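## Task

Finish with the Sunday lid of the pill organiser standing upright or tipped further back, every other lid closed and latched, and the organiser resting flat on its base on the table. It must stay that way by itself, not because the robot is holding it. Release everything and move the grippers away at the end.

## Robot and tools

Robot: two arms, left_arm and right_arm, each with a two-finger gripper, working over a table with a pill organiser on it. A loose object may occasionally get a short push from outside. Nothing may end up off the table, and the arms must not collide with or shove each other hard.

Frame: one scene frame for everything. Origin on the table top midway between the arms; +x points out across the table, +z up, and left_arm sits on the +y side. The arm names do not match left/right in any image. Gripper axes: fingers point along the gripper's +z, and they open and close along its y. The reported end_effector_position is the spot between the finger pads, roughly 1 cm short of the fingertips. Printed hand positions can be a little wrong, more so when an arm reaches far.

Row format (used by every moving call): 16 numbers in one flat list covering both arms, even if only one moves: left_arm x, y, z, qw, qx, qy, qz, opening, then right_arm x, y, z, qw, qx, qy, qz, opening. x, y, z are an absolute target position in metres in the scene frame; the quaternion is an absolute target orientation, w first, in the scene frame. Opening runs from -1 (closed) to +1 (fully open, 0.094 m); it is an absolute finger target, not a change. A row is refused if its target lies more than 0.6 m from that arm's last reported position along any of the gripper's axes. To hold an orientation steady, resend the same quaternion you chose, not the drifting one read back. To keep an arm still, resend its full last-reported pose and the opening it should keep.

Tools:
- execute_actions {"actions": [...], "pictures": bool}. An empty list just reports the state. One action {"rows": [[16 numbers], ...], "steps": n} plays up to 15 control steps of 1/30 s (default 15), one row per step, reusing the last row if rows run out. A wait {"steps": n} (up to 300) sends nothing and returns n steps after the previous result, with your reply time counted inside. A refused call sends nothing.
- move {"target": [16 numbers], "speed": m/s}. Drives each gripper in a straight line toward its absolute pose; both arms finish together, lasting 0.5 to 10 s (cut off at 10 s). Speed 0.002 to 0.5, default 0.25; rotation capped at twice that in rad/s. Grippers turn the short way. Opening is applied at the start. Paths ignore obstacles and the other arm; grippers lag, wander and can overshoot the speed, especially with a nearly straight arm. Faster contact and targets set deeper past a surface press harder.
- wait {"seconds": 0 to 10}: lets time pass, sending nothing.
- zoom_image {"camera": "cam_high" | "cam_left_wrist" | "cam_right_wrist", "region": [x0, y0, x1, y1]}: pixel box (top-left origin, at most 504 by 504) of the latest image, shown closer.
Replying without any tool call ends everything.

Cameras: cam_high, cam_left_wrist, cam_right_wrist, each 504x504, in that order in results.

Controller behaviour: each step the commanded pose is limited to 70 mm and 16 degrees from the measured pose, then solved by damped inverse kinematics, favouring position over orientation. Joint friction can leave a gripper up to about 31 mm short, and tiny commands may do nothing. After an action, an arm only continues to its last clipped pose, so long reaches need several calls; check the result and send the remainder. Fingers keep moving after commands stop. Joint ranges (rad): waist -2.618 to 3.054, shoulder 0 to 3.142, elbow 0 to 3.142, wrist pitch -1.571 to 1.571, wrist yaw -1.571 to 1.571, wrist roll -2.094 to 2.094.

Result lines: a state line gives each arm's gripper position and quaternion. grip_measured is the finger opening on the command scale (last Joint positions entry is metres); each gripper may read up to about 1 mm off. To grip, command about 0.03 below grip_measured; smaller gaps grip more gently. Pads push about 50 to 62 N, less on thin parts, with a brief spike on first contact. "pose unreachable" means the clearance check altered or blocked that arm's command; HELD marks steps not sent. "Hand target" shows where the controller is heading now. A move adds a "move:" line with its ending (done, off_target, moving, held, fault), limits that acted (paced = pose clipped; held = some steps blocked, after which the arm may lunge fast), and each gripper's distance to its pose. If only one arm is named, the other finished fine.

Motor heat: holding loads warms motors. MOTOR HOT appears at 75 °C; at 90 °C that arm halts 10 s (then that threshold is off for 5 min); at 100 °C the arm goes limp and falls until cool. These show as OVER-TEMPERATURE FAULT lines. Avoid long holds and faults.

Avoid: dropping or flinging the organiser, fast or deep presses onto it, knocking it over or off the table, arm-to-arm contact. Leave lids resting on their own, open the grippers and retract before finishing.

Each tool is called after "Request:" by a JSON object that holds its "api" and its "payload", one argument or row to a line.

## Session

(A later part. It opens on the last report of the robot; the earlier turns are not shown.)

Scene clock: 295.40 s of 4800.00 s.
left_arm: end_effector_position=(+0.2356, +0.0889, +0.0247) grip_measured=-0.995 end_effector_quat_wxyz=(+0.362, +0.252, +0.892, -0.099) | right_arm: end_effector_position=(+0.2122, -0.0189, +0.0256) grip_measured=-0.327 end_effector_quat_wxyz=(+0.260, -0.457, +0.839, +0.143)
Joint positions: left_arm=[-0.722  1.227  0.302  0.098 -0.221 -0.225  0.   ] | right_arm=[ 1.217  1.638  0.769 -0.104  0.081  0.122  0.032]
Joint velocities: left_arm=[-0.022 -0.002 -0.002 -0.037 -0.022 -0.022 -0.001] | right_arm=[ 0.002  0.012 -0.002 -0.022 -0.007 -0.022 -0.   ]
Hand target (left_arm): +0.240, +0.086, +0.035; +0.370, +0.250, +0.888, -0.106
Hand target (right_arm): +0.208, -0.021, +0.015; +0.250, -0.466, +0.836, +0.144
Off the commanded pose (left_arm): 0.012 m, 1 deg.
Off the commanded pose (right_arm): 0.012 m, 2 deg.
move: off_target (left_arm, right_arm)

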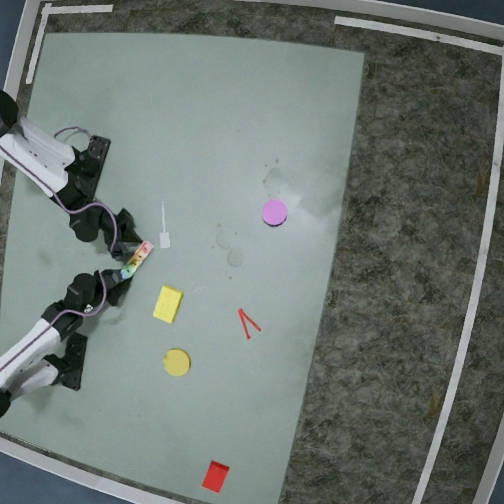

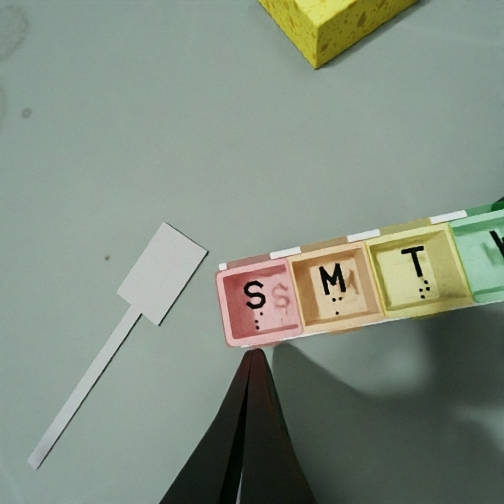

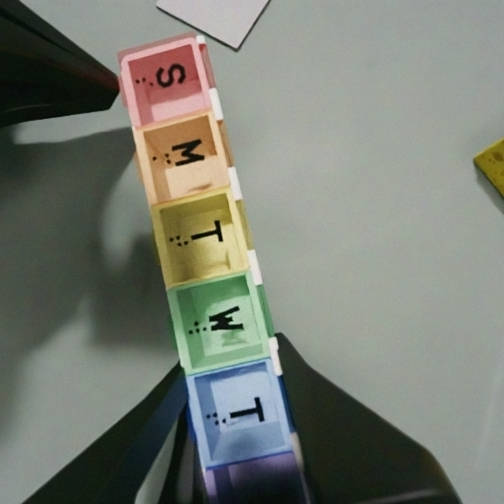

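Request:
{"api": "move", "payload": {
  "target": [0.220, 0.099, 0.012, 0.37, 0.25, 0.889, -0.106, -1, 0.208, -0.021, 0.015, 0.25, -0.466, 0.836, 0.144, -0.38],
  "speed": 0.03
}}

Request:
{"api": "move", "payload": {
  "target": [0.226, 0.096, -0.002, 0.37, 0.25, 0.889, -0.106, -1, 0.208, -0.021, 0.015, 0.25, -0.466, 0.836, 0.144, -0.38],
  "speed": 0.03
}}

Request:
{"api": "move", "payload": {
  "target": [0.240, 0.087, 0.0, 0.37, 0.25, 0.889, -0.106, -1, 0.208, -0.021, 0.015, 0.25, -0.466, 0.836, 0.144, -0.38],
  "speed": 0.02
}}

Scene clock: 304.17 s of 4800.00 s.
left_arm: end_effector_position=(+0.2238, +0.0965, +0.0124) grip_measured=-0.995 end_effector_quat_wxyz=(+0.365, +0.252, +0.890, -0.104) | right_arm: end_effector_position=(+0.2115, -0.0182, +0.0258) grip_measured=-0.327 end_effector_quat_wxyz=(+0.259, -0.460, +0.837, +0.144)
Joint positions: left_arm=[-0.741  1.207  0.221  0.165 -0.228 -0.24   0.   ] | right_arm=[ 1.217  1.638  0.769 -0.103  0.075  0.115  0.032]
Joint velocities: left_arm=[-0.007 -0.002 -0.002 -0.022 -0.051 -0.095 -0.001] | right_arm=[-0.017  0.012  0.012 -0.11   0.022 -0.066 -0.002]
Hand target (left_arm): +0.220, +0.099, +0.011; +0.369, +0.250, +0.889, -0.106
Hand target (right_arm): +0.208, -0.021, +0.015; +0.250, -0.466, +0.836, +0.144
Off the commanded pose (left_arm): 0.005 m, 1 deg.
Off the commanded pose (right_arm): 0.012 m, 1 deg.
After step 90, 4.80 s passed at rest.
move: off_target (right_arm)

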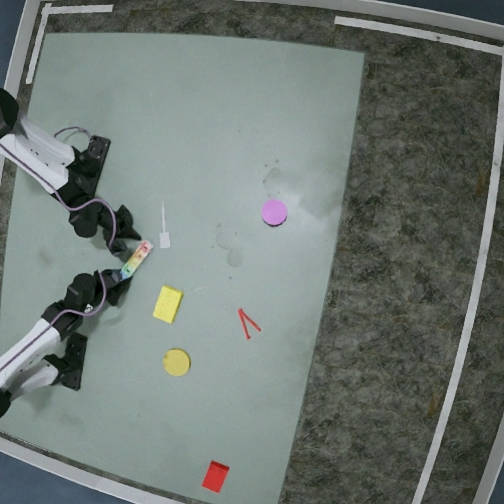

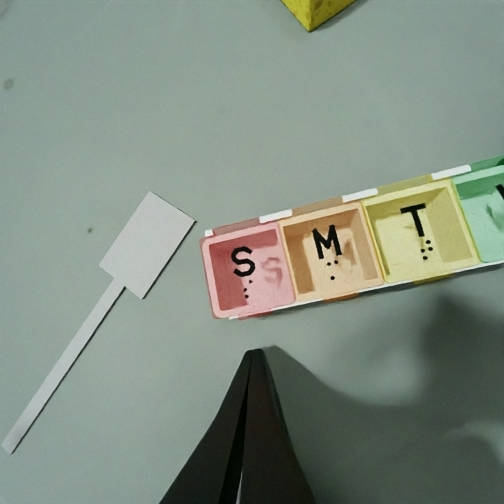

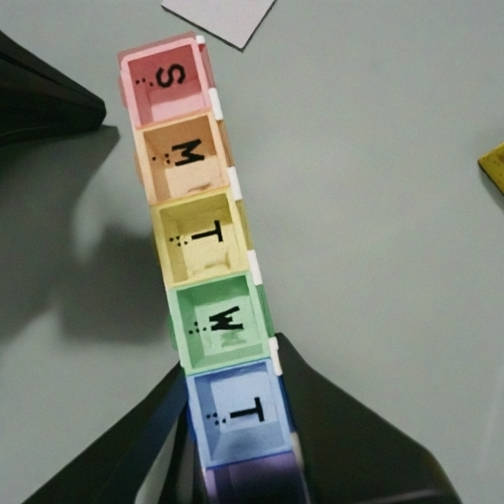

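Scene clock: 305.20 s of 4800.00 s.
left_arm: end_effector_position=(+0.2312, +0.0876, +0.0124) grip_measured=-0.995 end_effector_quat_wxyz=(+0.385, +0.246, +0.882, -0.118) | right_arm: end_effector_position=(+0.2115, -0.0182, +0.0258) grip_measured=-0.327 end_effector_quat_wxyz=(+0.259, -0.460, +0.837, +0.145)
Joint positions: left_arm=[-0.741  1.277  0.205  0.305 -0.228 -0.24   0.   ] | right_arm=[ 1.217  1.638  0.769 -0.103  0.075  0.115  0.032]
Joint velocities: left_arm=[ 0.012 -0.022  0.007  0.037  0.037 -0.022 -0.   ] | right_arm=[-0.027  0.007 -0.012 -0.037  0.022  0.022 -0.   ]
Hand target (left_arm): +0.226, +0.096, -0.001; +0.370, +0.250, +0.889, -0.106
Hand target (right_arm): +0.208, -0.021, +0.015; +0.250, -0.466, +0.836, +0.144
Off the commanded pose (left_arm): 0.017 m, 2 deg.
Off the commanded pose (right_arm): 0.012 m, 1 deg.
move: off_target (left_arm, right_arm)

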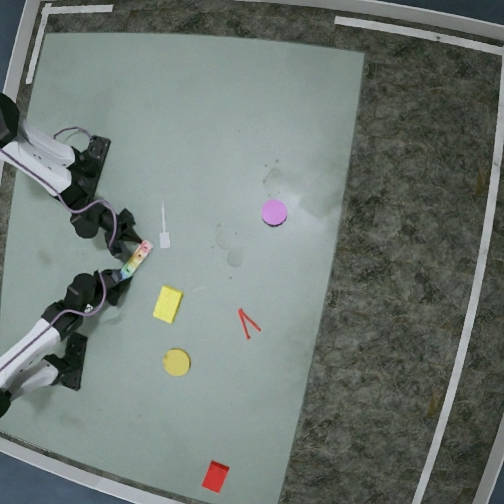

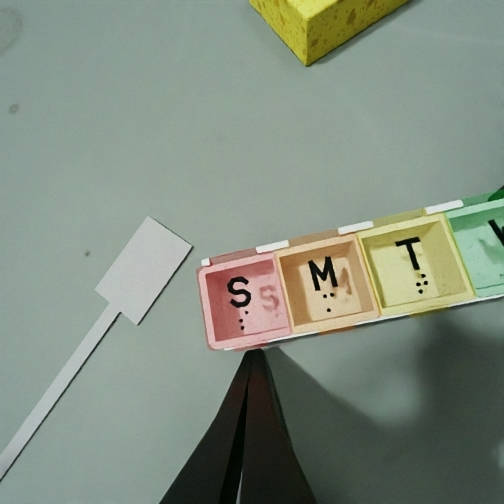

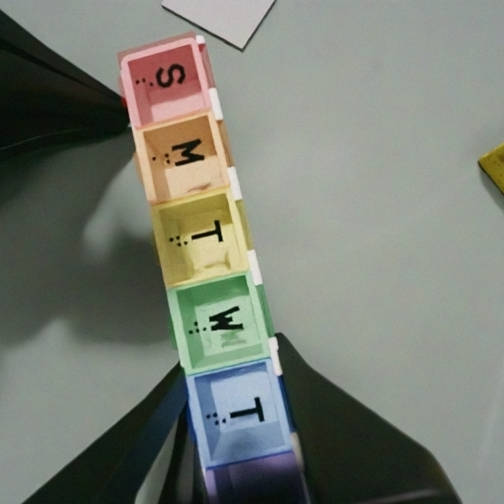

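Scene clock: 306.50 s of 4800.00 s.
left_arm: end_effector_position=(+0.2393, +0.0858, +0.0092) grip_measured=-0.995 end_effector_quat_wxyz=(+0.386, +0.245, +0.882, -0.113) | right_arm: end_effector_position=(+0.2137, -0.0193, +0.0259) grip_measured=-0.327 end_effector_quat_wxyz=(+0.263, -0.454, +0.840, +0.140)
Joint positions: left_arm=[-0.72   1.338  0.222  0.35  -0.222 -0.224  0.   ] | right_arm=[ 1.217  1.638  0.769 -0.103  0.09   0.125  0.032]
Joint velocities: left_arm=[-0.007 -0.012  0.002 -0.037  0.007  0.022 -0.   ] | right_arm=[-0.002 -0.012 -0.002  0.022 -0.037 -0.022  0.   ]
Hand target (left_arm): +0.239, +0.087, +0.001; +0.370, +0.250, +0.889, -0.107
Hand target (right_arm): +0.208, -0.021, +0.015; +0.250, -0.466, +0.836, +0.144
Off the commanded pose (left_arm): 0.009 m, 2 deg.
Off the commanded pose (right_arm): 0.012 m, 2 deg.
move: off_target (right_arm)

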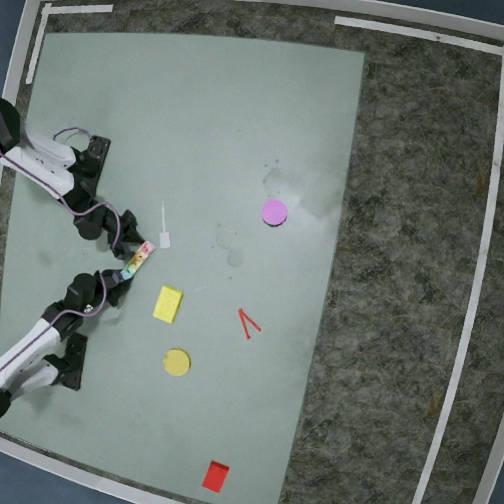

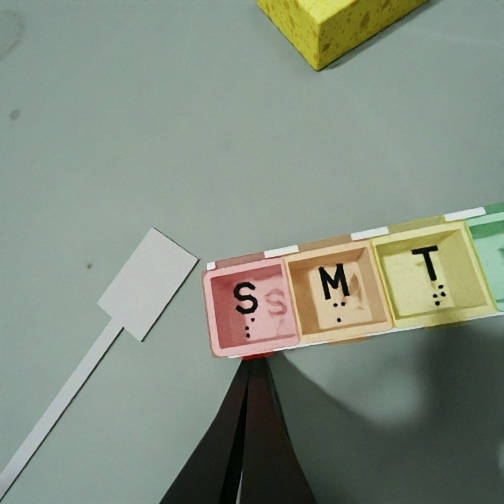

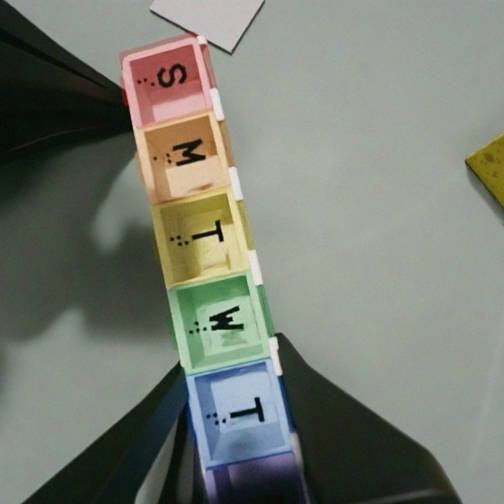

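Request:
{"api": "move", "payload": {
  "target": [0.254, 0.078, 0.028, 0.37, 0.25, 0.889, -0.106, -1, 0.208, -0.021, 0.015, 0.25, -0.466, 0.836, 0.144, -0.38],
  "speed": 0.015
}}

Scene clock: 315.33 s of 4800.00 s.
left_arm: end_effector_position=(+0.2431, +0.0840, +0.0115) grip_measured=-0.995 end_effector_quat_wxyz=(+0.347, +0.258, +0.896, -0.097) | right_arm: end_effector_position=(+0.2159, -0.0203, +0.0262) grip_measured=-0.327 end_effector_quat_wxyz=(+0.266, -0.449, +0.842, +0.137)
Joint positions: left_arm=[-0.696  1.338  0.326  0.159 -0.191 -0.206  0.   ] | right_arm=[ 1.216  1.638  0.769 -0.102  0.101  0.131  0.032]
Joint velocities: left_arm=[ 0.002  0.002  0.012 -0.022 -0.066 -0.022  0.001] | right_arm=[-0.002  0.002  0.007  0.022  0.007 -0.022  0.   ]
Hand target (left_arm): +0.254, +0.078, +0.028; +0.370, +0.250, +0.889, -0.106
Hand target (right_arm): +0.208, -0.021, +0.015; +0.250, -0.466, +0.837, +0.144
Off the commanded pose (left_arm): 0.021 m, 3 deg.
Off the commanded pose (right_arm): 0.014 m, 3 deg.
After step 90, 3.93 s passed at rest.
move: off_target (left_arm, right_arm)

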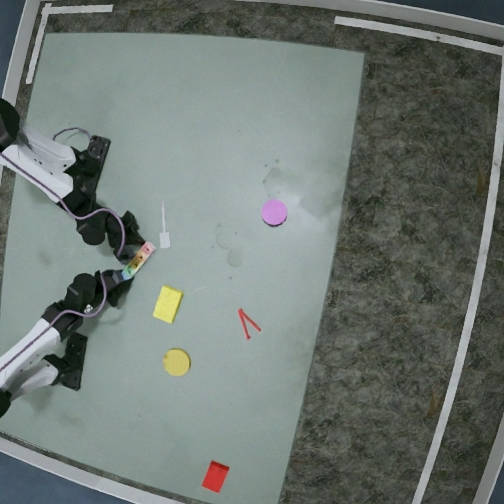

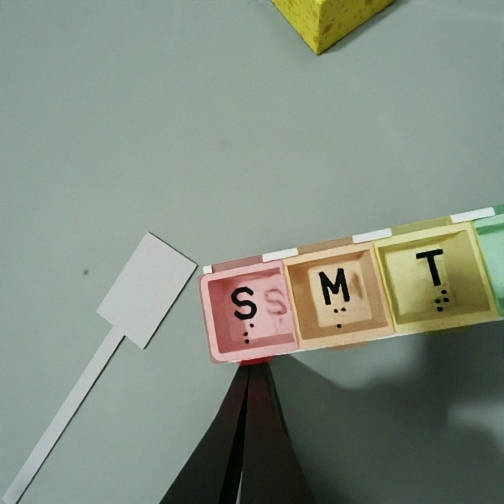

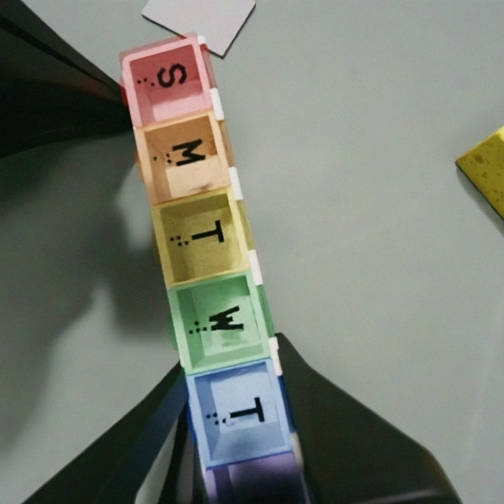

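Request:
{"api": "move", "payload": {
  "target": [0.252, 0.079, 0.05, 0.37, 0.25, 0.889, -0.106, -1, 0.208, -0.021, 0.012, 0.25, -0.466, 0.836, 0.144, -0.38],
  "speed": 0.015
}}

Scene clock: 327.67 s of 4800.00 s.
left_arm: end_effector_position=(+0.2410, +0.0864, +0.0300) grip_measured=-0.995 end_effector_quat_wxyz=(+0.342, +0.259, +0.898, -0.093) | right_arm: end_effector_position=(+0.2173, -0.0166, +0.0281) grip_measured=-0.327 end_effector_quat_wxyz=(+0.272, -0.448, +0.840, +0.142)
Joint positions: left_arm=[-0.696  1.244  0.374  0.004 -0.191 -0.205  0.   ] | right_arm=[ 1.216  1.641  0.769 -0.082  0.1    0.131  0.032]
Joint velocities: left_arm=[ 0.007  0.002 -0.007  0.081  0.022 -0.037 -0.001] | right_arm=[-0.012 -0.017 -0.002  0.066 -0.022 -0.022  0.   ]
Hand target (left_arm): +0.252, +0.079, +0.049; +0.370, +0.250, +0.889, -0.106
Hand target (right_arm): +0.208, -0.021, +0.012; +0.250, -0.466, +0.837, +0.144
Off the commanded pose (left_arm): 0.024 m, 4 deg.
Off the commanded pose (right_arm): 0.019 m, 3 deg.
After step 90, 6.47 s passed at rest.
move: off_target (left_arm, right_arm)

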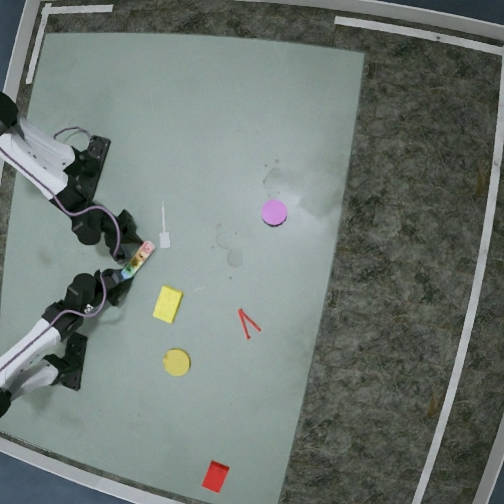

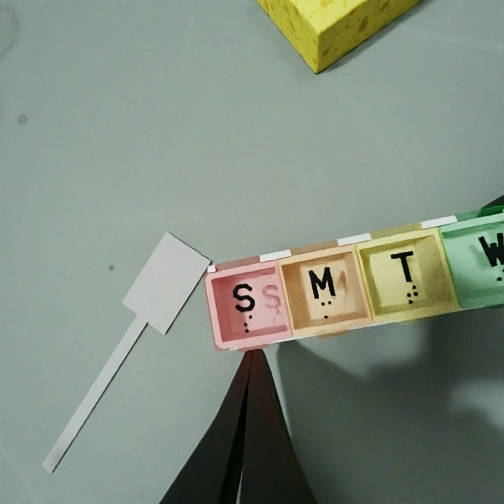

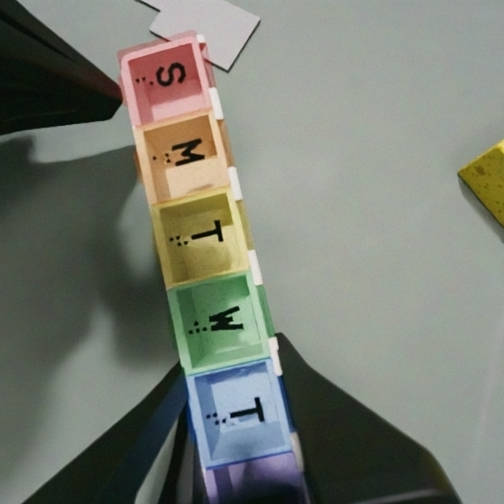

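Request:
{"api": "move", "payload": {
  "target": [0.19, 0.13, 0.07, 0.37, 0.25, 0.889, -0.106, -1, 0.212, -0.021, 0.045, 0.25, -0.466, 0.836, 0.144, -0.38],
  "speed": 0.1
}}

Request:
{"api": "move", "payload": {
  "target": [0.19, 0.13, 0.07, 0.37, 0.25, 0.889, -0.106, -1, 0.262, -0.032, 0.04, 0.259, -0.368, 0.887, 0.107, -0.38],
  "speed": 0.08
}}

Scene clock: 353.60 s of 4800.00 s.
left_arm: end_effector_position=(+0.1975, +0.1223, +0.0769) grip_measured=-0.995 end_effector_quat_wxyz=(+0.379, +0.248, +0.884, -0.113) | right_arm: end_effector_position=(+0.2062, -0.0269, +0.0320) grip_measured=-0.327 end_effector_quat_wxyz=(+0.239, -0.469, +0.840, +0.133)
Joint positions: left_arm=[-0.775  0.706  0.317 -0.401 -0.254 -0.264  0.   ] | right_arm=[ 1.216  1.605  0.794 -0.209  0.065  0.106  0.032]
Joint velocities: left_arm=[-0.007 -0.012 -0.007 -0.081 -0.007  0.066  0.001] | right_arm=[-0.002  0.002 -0.002 -0.007  0.037  0.051 -0.   ]
Hand target (left_arm): +0.192, +0.129, +0.068; +0.370, +0.250, +0.888, -0.105
Hand target (right_arm): +0.212, -0.021, +0.045; +0.250, -0.466, +0.836, +0.143
Off the commanded pose (left_arm): 0.013 m, 1 deg.
Off the commanded pose (right_arm): 0.015 m, 2 deg.
After step 90, 21.37 s passed at rest.
move: off_target (left_arm, right_arm)

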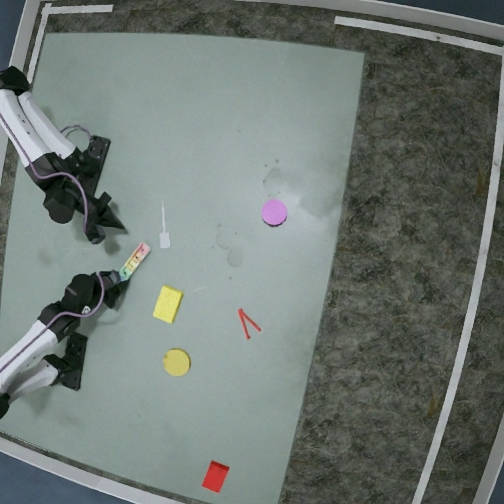

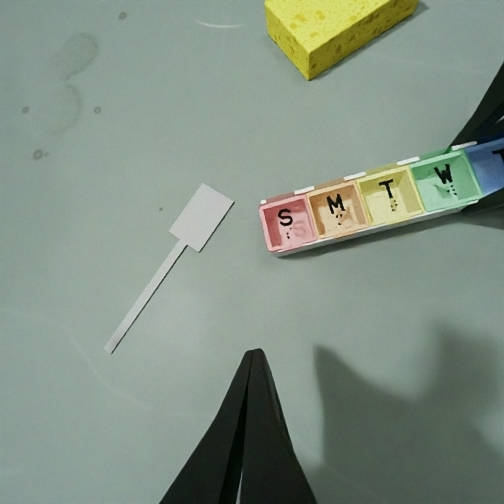

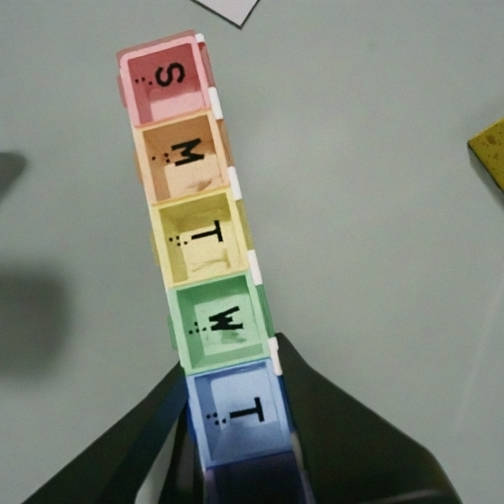

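Scene clock: 355.37 s of 4800.00 s.
left_arm: end_effector_position=(+0.1957, +0.1246, +0.0741) grip_measured=-0.995 end_effector_quat_wxyz=(+0.373, +0.249, +0.887, -0.109) | right_arm: end_effector_position=(+0.2554, -0.0355, +0.0362) grip_measured=-0.327 end_effector_quat_wxyz=(+0.256, -0.379, +0.883, +0.108)
Joint positions: left_arm=[-0.775  0.706  0.317 -0.417 -0.254 -0.266  0.   ] | right_arm=[ 1.118  1.661  0.872 -0.233  0.127  0.198  0.032]
Joint velocities: left_arm=[-0.007  0.002  0.007 -0.007  0.007 -0.007  0.   ] | right_arm=[-0.002  0.007  0.002  0.051  0.095 -0.095 -0.   ]
Hand target (left_arm): +0.191, +0.129, +0.070; +0.370, +0.250, +0.889, -0.106
Hand target (right_arm): +0.263, -0.034, +0.040; +0.261, -0.368, +0.886, +0.106
Off the commanded pose (left_arm): 0.009 m, 1 deg.
Off the commanded pose (right_arm): 0.008 m, 1 deg.
move: done

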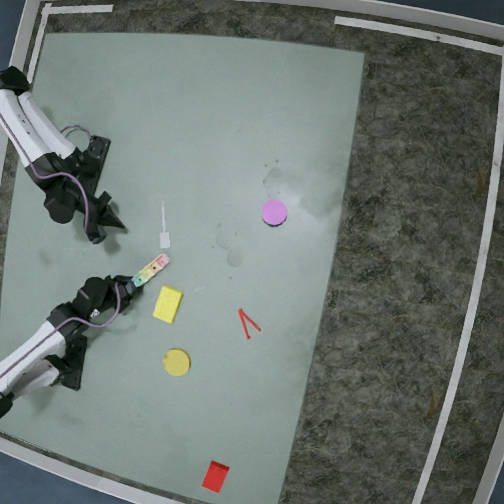

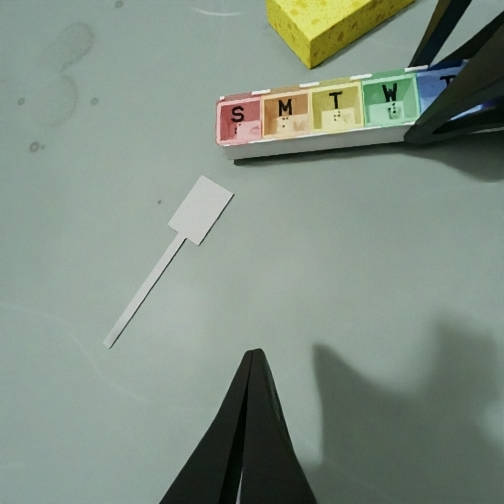

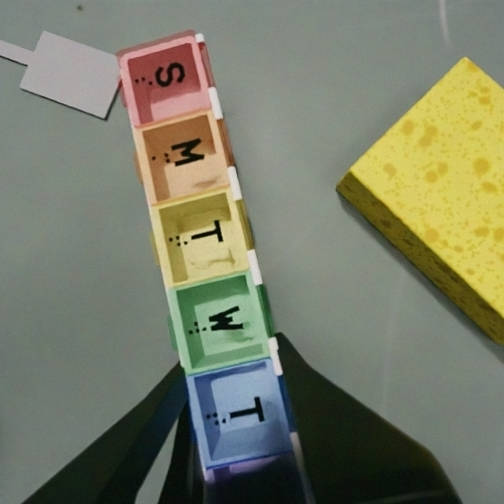

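Request:
{"api": "move", "payload": {
  "target": [0.19, 0.13, 0.07, 0.37, 0.25, 0.889, -0.106, -1, 0.258, -0.036, 0.016, 0.259, -0.368, 0.887, 0.107, -0.38],
  "speed": 0.03
}}

Request:
{"api": "move", "payload": {
  "target": [0.19, 0.13, 0.07, 0.37, 0.25, 0.889, -0.106, -1, 0.258, -0.033, 0.026, 0.259, -0.368, 0.887, 0.107, 0.15],
  "speed": 0.03
}}

Request:
{"api": "move", "payload": {
  "target": [0.19, 0.13, 0.07, 0.37, 0.25, 0.889, -0.106, -1, 0.292, 0.002, 0.028, 0.259, -0.368, 0.887, 0.107, 0.15],
  "speed": 0.04
}}

Scene clock: 364.17 s of 4800.00 s.
left_arm: end_effector_position=(+0.1957, +0.1247, +0.0740) grip_measured=-0.995 end_effector_quat_wxyz=(+0.373, +0.249, +0.887, -0.108) | right_arm: end_effector_position=(+0.2586, -0.0308, +0.0248) grip_measured=-0.327 end_effector_quat_wxyz=(+0.263, -0.373, +0.883, +0.113)
Joint positions: left_arm=[-0.775  0.706  0.317 -0.418 -0.254 -0.266  0.   ] | right_arm=[ 1.118  1.7    0.85  -0.153  0.13   0.208  0.032]
Joint velocities: left_arm=[-0.002  0.012  0.007 -0.051 -0.022 -0.066 -0.   ] | right_arm=[ 0.007 -0.002 -0.002 -0.007  0.022 -0.022 -0.   ]
Hand target (left_arm): +0.191, +0.129, +0.070; +0.370, +0.250, +0.889, -0.106
Hand target (right_arm): +0.258, -0.036, +0.016; +0.259, -0.368, +0.887, +0.107
Off the commanded pose (left_arm): 0.009 m, 0 deg.
Off the commanded pose (right_arm): 0.010 m, 1 deg.
After step 90, 4.87 s passed at rest.
move: done

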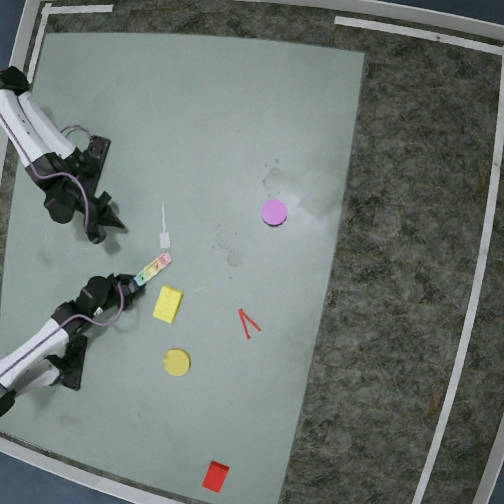

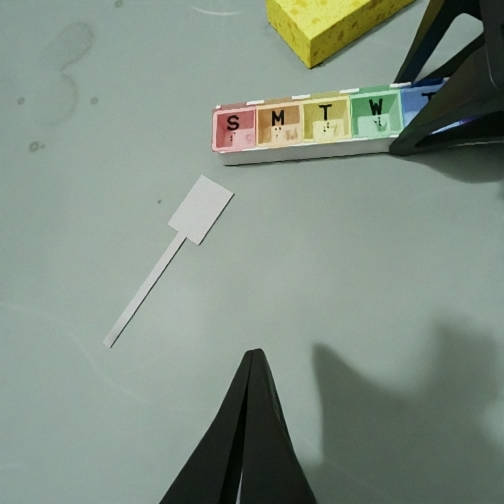

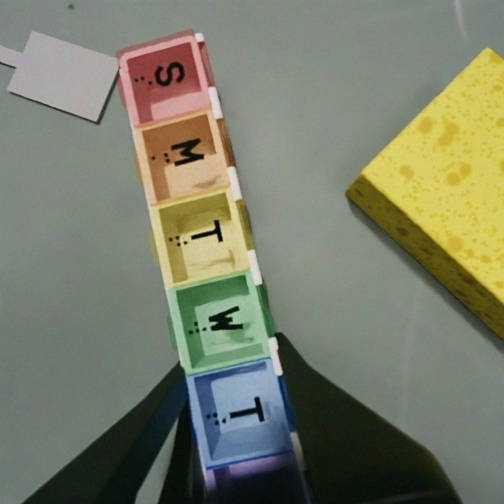

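Scene clock: 364.87 s of 4800.00 s.
left_arm: end_effector_position=(+0.1957, +0.1247, +0.0740) grip_measured=-0.995 end_effector_quat_wxyz=(+0.373, +0.249, +0.887, -0.108) | right_arm: end_effector_position=(+0.2585, -0.0311, +0.0246) grip_measured=+0.149 end_effector_quat_wxyz=(+0.262, -0.371, +0.884, +0.113)
Joint positions: left_arm=[-0.775  0.706  0.317 -0.418 -0.254 -0.266  0.   ] | right_arm=[ 1.118  1.7    0.85  -0.155  0.13   0.213  0.054]
Joint velocities: left_arm=[-0.017 -0.002 -0.012 -0.022 -0.037 -0.007 -0.   ] | right_arm=[ 0.002  0.007 -0.002 -0.11  -0.037  0.022  0.   ]
Hand target (left_arm): +0.191, +0.129, +0.070; +0.370, +0.250, +0.889, -0.106
Hand target (right_arm): +0.258, -0.033, +0.026; +0.259, -0.368, +0.887, +0.107
Off the commanded pose (left_arm): 0.009 m, 0 deg.
Off the commanded pose (right_arm): 0.002 m, 1 deg.
move: done

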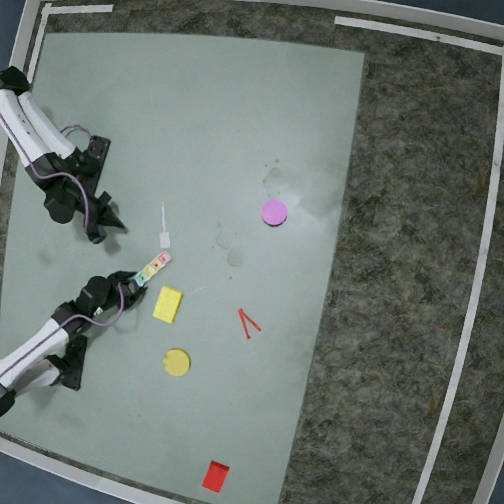

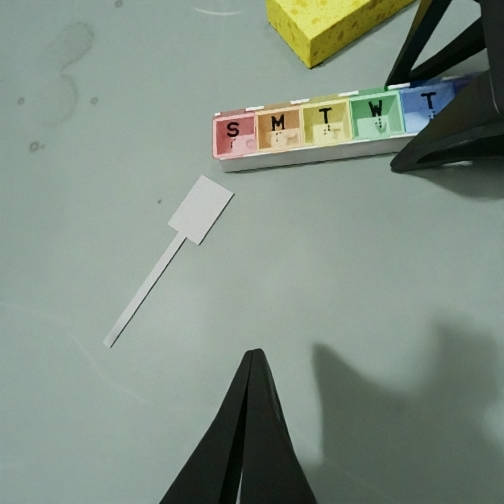

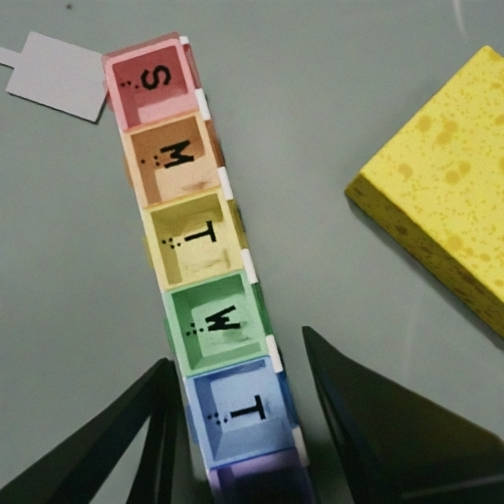

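Scene clock: 366.30 s of 4800.00 s.
left_arm: end_effector_position=(+0.1957, +0.1247, +0.0740) grip_measured=-0.995 end_effector_quat_wxyz=(+0.373, +0.249, +0.887, -0.108) | right_arm: end_effector_position=(+0.2881, -0.0002, +0.0266) grip_measured=+0.149 end_effector_quat_wxyz=(+0.261, -0.367, +0.886, +0.107)
Joint positions: left_arm=[-0.775  0.706  0.317 -0.418 -0.254 -0.266  0.   ] | right_arm=[ 1.094  1.842  1.042 -0.212  0.13   0.199  0.054]
Joint velocities: left_arm=[ 0.012 -0.027  0.002  0.007  0.081 -0.007 -0.001] | right_arm=[-0.022 -0.002  0.002  0.022  0.022  0.037  0.001]
Hand target (left_arm): +0.191, +0.129, +0.070; +0.370, +0.250, +0.889, -0.106
Hand target (right_arm): +0.292, +0.001, +0.029; +0.260, -0.368, +0.886, +0.107
Off the commanded pose (left_arm): 0.009 m, 0 deg.
Off the commanded pose (right_arm): 0.005 m, 0 deg.
move: done

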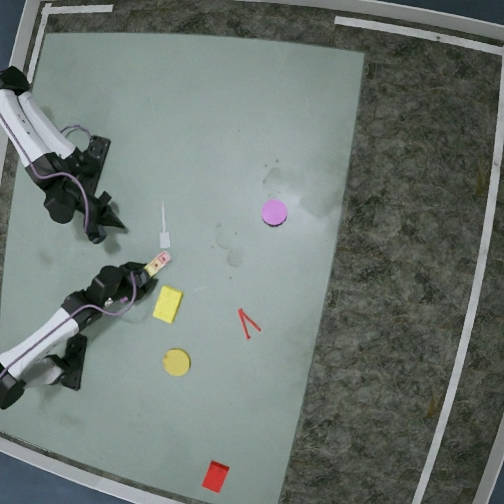

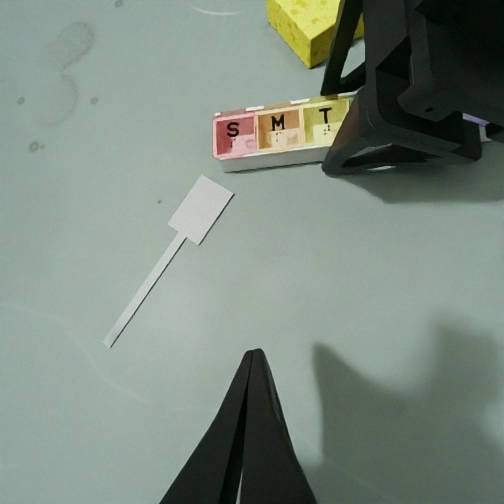

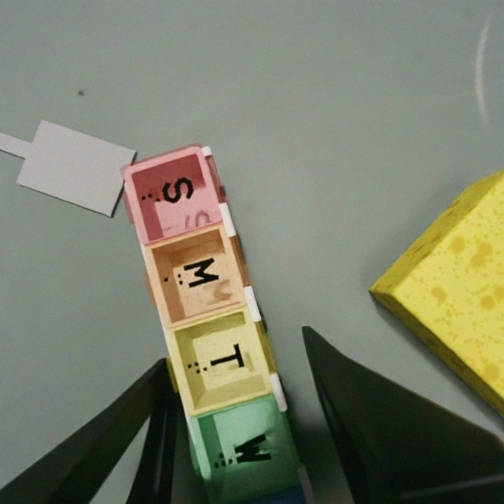

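Request:
{"api": "move", "payload": {
  "target": [0.298, 0.07, 0.06, 0.37, 0.25, 0.889, -0.106, -1, 0.297, 0.016, 0.026, 0.259, -0.368, 0.887, 0.107, 0.2],
  "speed": 0.002
}}

Scene clock: 384.07 s of 4800.00 s.
left_arm: end_effector_position=(+0.2091, +0.1184, +0.0690) grip_measured=-0.995 end_effector_quat_wxyz=(+0.373, +0.248, +0.887, -0.107) | right_arm: end_effector_position=(+0.2878, -0.0007, +0.0262) grip_measured=+0.199 end_effector_quat_wxyz=(+0.260, -0.367, +0.887, +0.106)
Joint positions: left_arm=[-0.727  0.805  0.317 -0.311 -0.223 -0.23   0.   ] | right_arm=[ 1.094  1.842  1.042 -0.215  0.13   0.199  0.056]
Joint velocities: left_arm=[ 0.012  0.012 -0.002 -0.037  0.007  0.007  0.   ] | right_arm=[-0.012 -0.007 -0.002 -0.037  0.007  0.051  0.   ]
Hand target (left_arm): +0.213, +0.116, +0.072; +0.372, +0.249, +0.888, -0.108
Hand target (right_arm): +0.289, +0.002, +0.026; +0.260, -0.367, +0.887, +0.106
Off the commanded pose (left_arm): 0.102 m, 0 deg.
Off the commanded pose (right_arm): 0.019 m, 0 deg.
After step 90, 4.57 s passed at rest.
move: off_target (left_arm, right_arm; path cut at 10 s)

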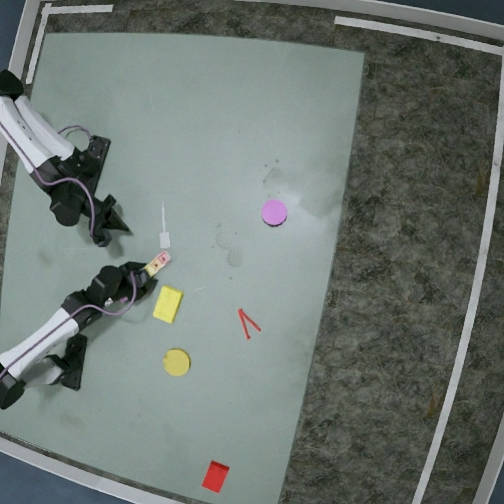

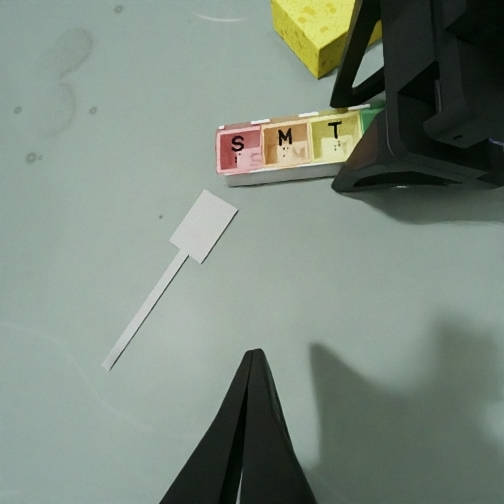

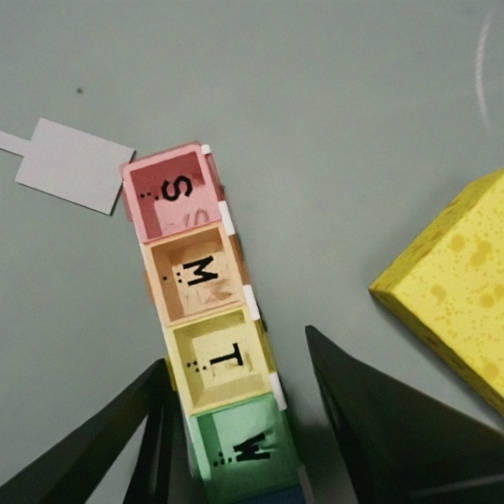

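Sloppy command; keep left parked.

Request:
{"api": "move", "payload": {
  "target": [0.209, 0.118, 0.07, 0.37, 0.25, 0.889, -0.106, -1, 0.297, 0.018, 0.026, 0.259, -0.368, 0.887, 0.107, 0.2],
  "speed": 0.03
}}

Scene clock: 388.07 s of 4800.00 s.
left_arm: end_effector_position=(+0.2092, +0.1183, +0.0691) grip_measured=-0.995 end_effector_quat_wxyz=(+0.373, +0.248, +0.887, -0.107) | right_arm: end_effector_position=(+0.2976, +0.0153, +0.0266) grip_measured=+0.199 end_effector_quat_wxyz=(+0.264, -0.366, +0.886, +0.109)
Joint positions: left_arm=[-0.727  0.805  0.317 -0.31  -0.223 -0.23   0.   ] | right_arm=[ 1.094  1.9    1.116 -0.221  0.13   0.199  0.056]
Joint velocities: left_arm=[-0.002  0.002  0.017 -0.051 -0.007  0.022 -0.001] | right_arm=[-0.007  0.017  0.017  0.022 -0.037  0.007 -0.001]
Hand target (left_arm): +0.209, +0.118, +0.070; +0.370, +0.250, +0.889, -0.106
Hand target (right_arm): +0.297, +0.018, +0.026; +0.259, -0.368, +0.887, +0.107
Off the commanded pose (left_arm): 0.001 m, 1 deg.
Off the commanded pose (right_arm): 0.003 m, 1 deg.
After step 90, 0.03 s passed at rest.
move: done

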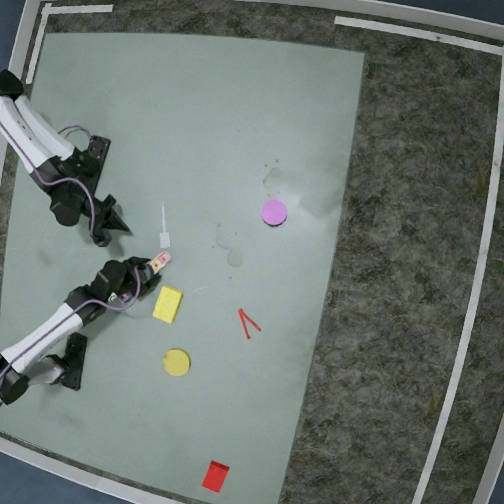

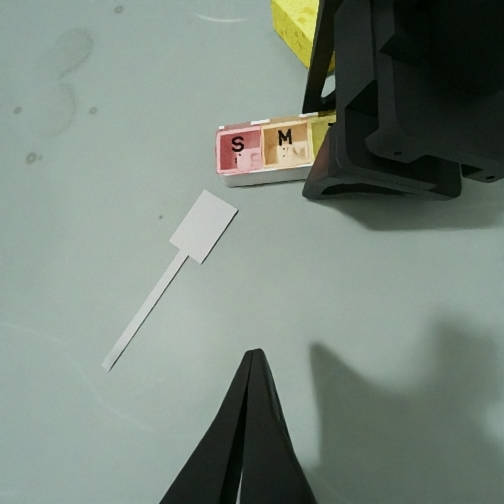

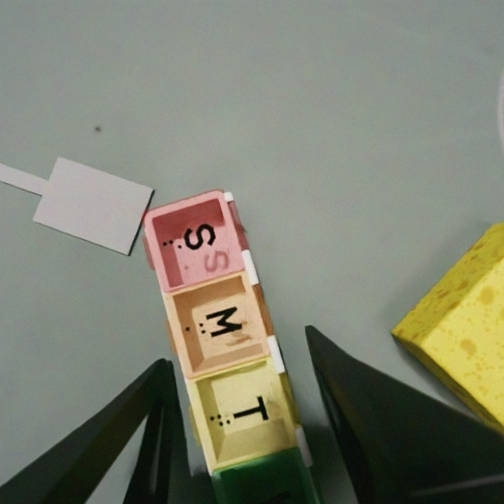

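Request:
{"api": "move", "payload": {
  "target": [0.209, 0.118, 0.07, 0.37, 0.25, 0.889, -0.106, -1, 0.299, 0.014, 0.022, 0.259, -0.368, 0.887, 0.107, -0.4],
  "speed": 0.03
}}

Scene clock: 397.20 s of 4800.00 s.
left_arm: end_effector_position=(+0.2092, +0.1183, +0.0691) grip_measured=-0.995 end_effector_quat_wxyz=(+0.373, +0.248, +0.887, -0.107) | right_arm: end_effector_position=(+0.2976, +0.0153, +0.0266) grip_measured=-0.323 end_effector_quat_wxyz=(+0.264, -0.366, +0.886, +0.109)
Joint positions: left_arm=[-0.727  0.805  0.317 -0.31  -0.223 -0.23   0.   ] | right_arm=[ 1.094  1.9    1.116 -0.221  0.13   0.199  0.032]
Joint velocities: left_arm=[ 0.002 -0.002  0.012 -0.022  0.007 -0.066  0.001] | right_arm=[-0.012  0.012  0.002  0.007 -0.051 -0.081 -0.   ]
Hand target (left_arm): +0.209, +0.118, +0.070; +0.370, +0.250, +0.889, -0.106
Hand target (right_arm): +0.299, +0.014, +0.022; +0.259, -0.368, +0.887, +0.107
Off the commanded pose (left_arm): 0.001 m, 1 deg.
Off the commanded pose (right_arm): 0.005 m, 1 deg.
After step 90, 5.43 s passed at rest.
move: done

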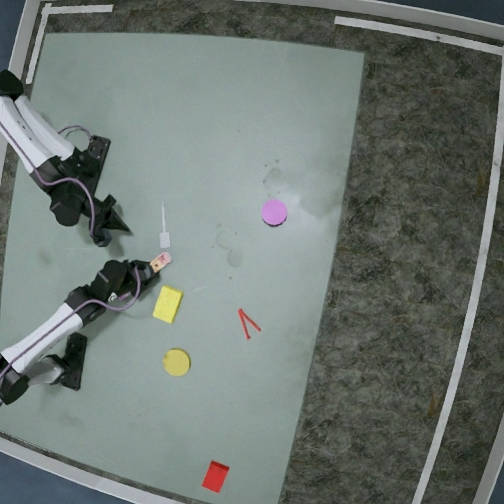

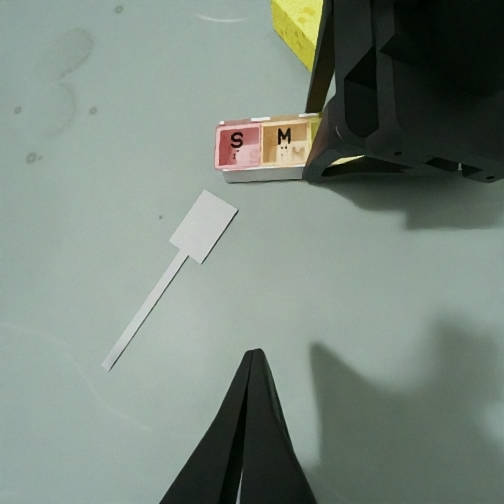

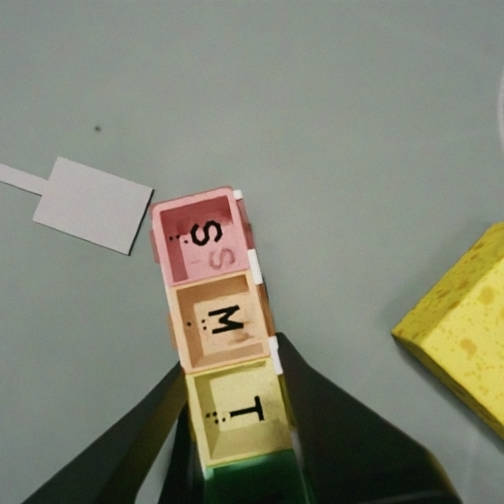

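Request:
{"api": "move", "payload": {
  "target": [0.275, 0.105, 0.05, 0.476, 0.328, 0.792, -0.197, -1, 0.298, 0.015, 0.02, 0.262, -0.367, 0.886, 0.108, -0.4],
  "speed": 0.08
}}

Request:
{"api": "move", "payload": {
  "target": [0.288, 0.092, 0.012, 0.476, 0.328, 0.792, -0.197, -1, 0.298, 0.015, 0.02, 0.262, -0.367, 0.886, 0.108, -0.4],
  "speed": 0.04
}}

Scene clock: 411.73 s of 4800.00 s.
left_arm: end_effector_position=(+0.2806, +0.0984, +0.0673) grip_measured=-0.995 end_effector_quat_wxyz=(+0.495, +0.326, +0.780, -0.201) | right_arm: end_effector_position=(+0.2976, +0.0153, +0.0266) grip_measured=-0.323 end_effector_quat_wxyz=(+0.264, -0.366, +0.886, +0.109)
Joint positions: left_arm=[-0.328  1.26   0.162  0.635  0.281  0.148  0.   ] | right_arm=[ 1.094  1.9    1.116 -0.221  0.13   0.199  0.032]
Joint velocities: left_arm=[-0.002 -0.012  0.007 -0.037 -0.022  0.037 -0.   ] | right_arm=[ 0.007  0.002 -0.002 -0.037 -0.007  0.022 -0.   ]
Hand target (left_arm): +0.274, +0.104, +0.052; +0.477, +0.327, +0.791, -0.199
Hand target (right_arm): +0.298, +0.015, +0.020; +0.262, -0.367, +0.886, +0.108
Off the commanded pose (left_arm): 0.019 m, 3 deg.
Off the commanded pose (right_arm): 0.007 m, 0 deg.
After step 90, 8.57 s passed at rest.
move: off_target (left_arm)

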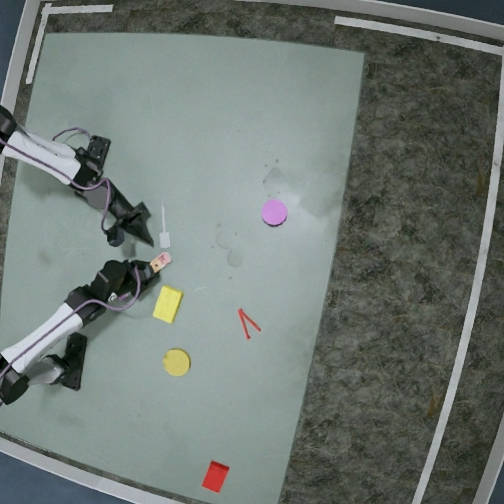

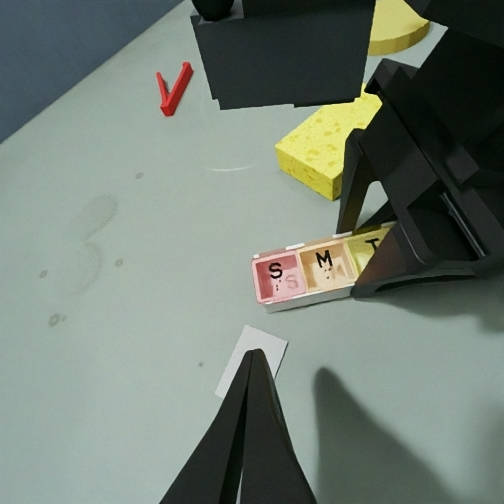

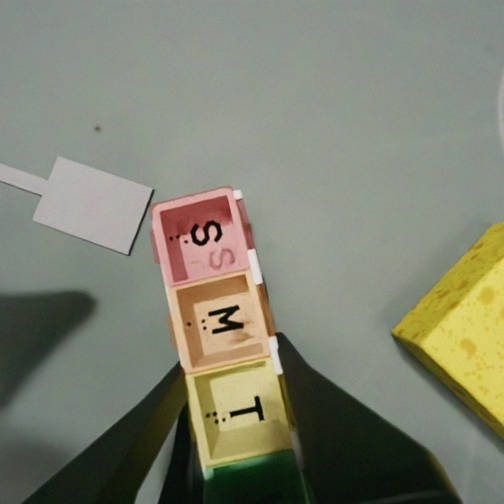

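Scene clock: 413.70 s of 4800.00 s.
left_arm: end_effector_position=(+0.2955, +0.0915, +0.0250) grip_measured=-0.995 end_effector_quat_wxyz=(+0.491, +0.325, +0.783, -0.199) | right_arm: end_effector_position=(+0.2976, +0.0153, +0.0266) grip_measured=-0.323 end_effector_quat_wxyz=(+0.264, -0.366, +0.886, +0.109)
Joint positions: left_arm=[-0.328  1.682  0.162  1.047  0.277  0.148  0.   ] | right_arm=[ 1.094  1.9    1.116 -0.221  0.13   0.199  0.032]
Joint velocities: left_arm=[ 0.007 -0.002  0.007  0.037 -0.007 -0.007 -0.   ] | right_arm=[ 0.002 -0.017 -0.002  0.007  0.066 -0.066  0.   ]
Hand target (left_arm): +0.288, +0.092, +0.014; +0.476, +0.328, +0.792, -0.197
Hand target (right_arm): +0.298, +0.015, +0.020; +0.262, -0.367, +0.886, +0.108
Off the commanded pose (left_arm): 0.015 m, 2 deg.
Off the commanded pose (right_arm): 0.007 m, 0 deg.
move: off_target (left_arm)

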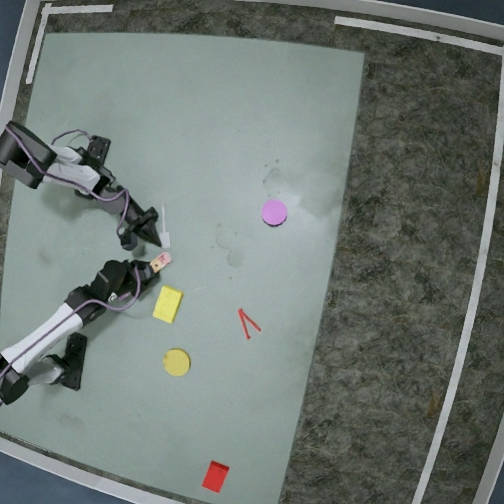

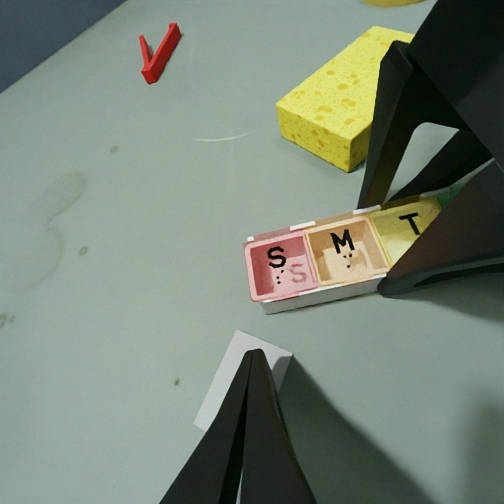

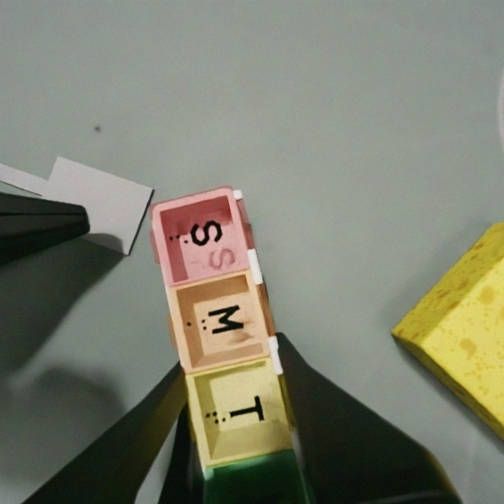

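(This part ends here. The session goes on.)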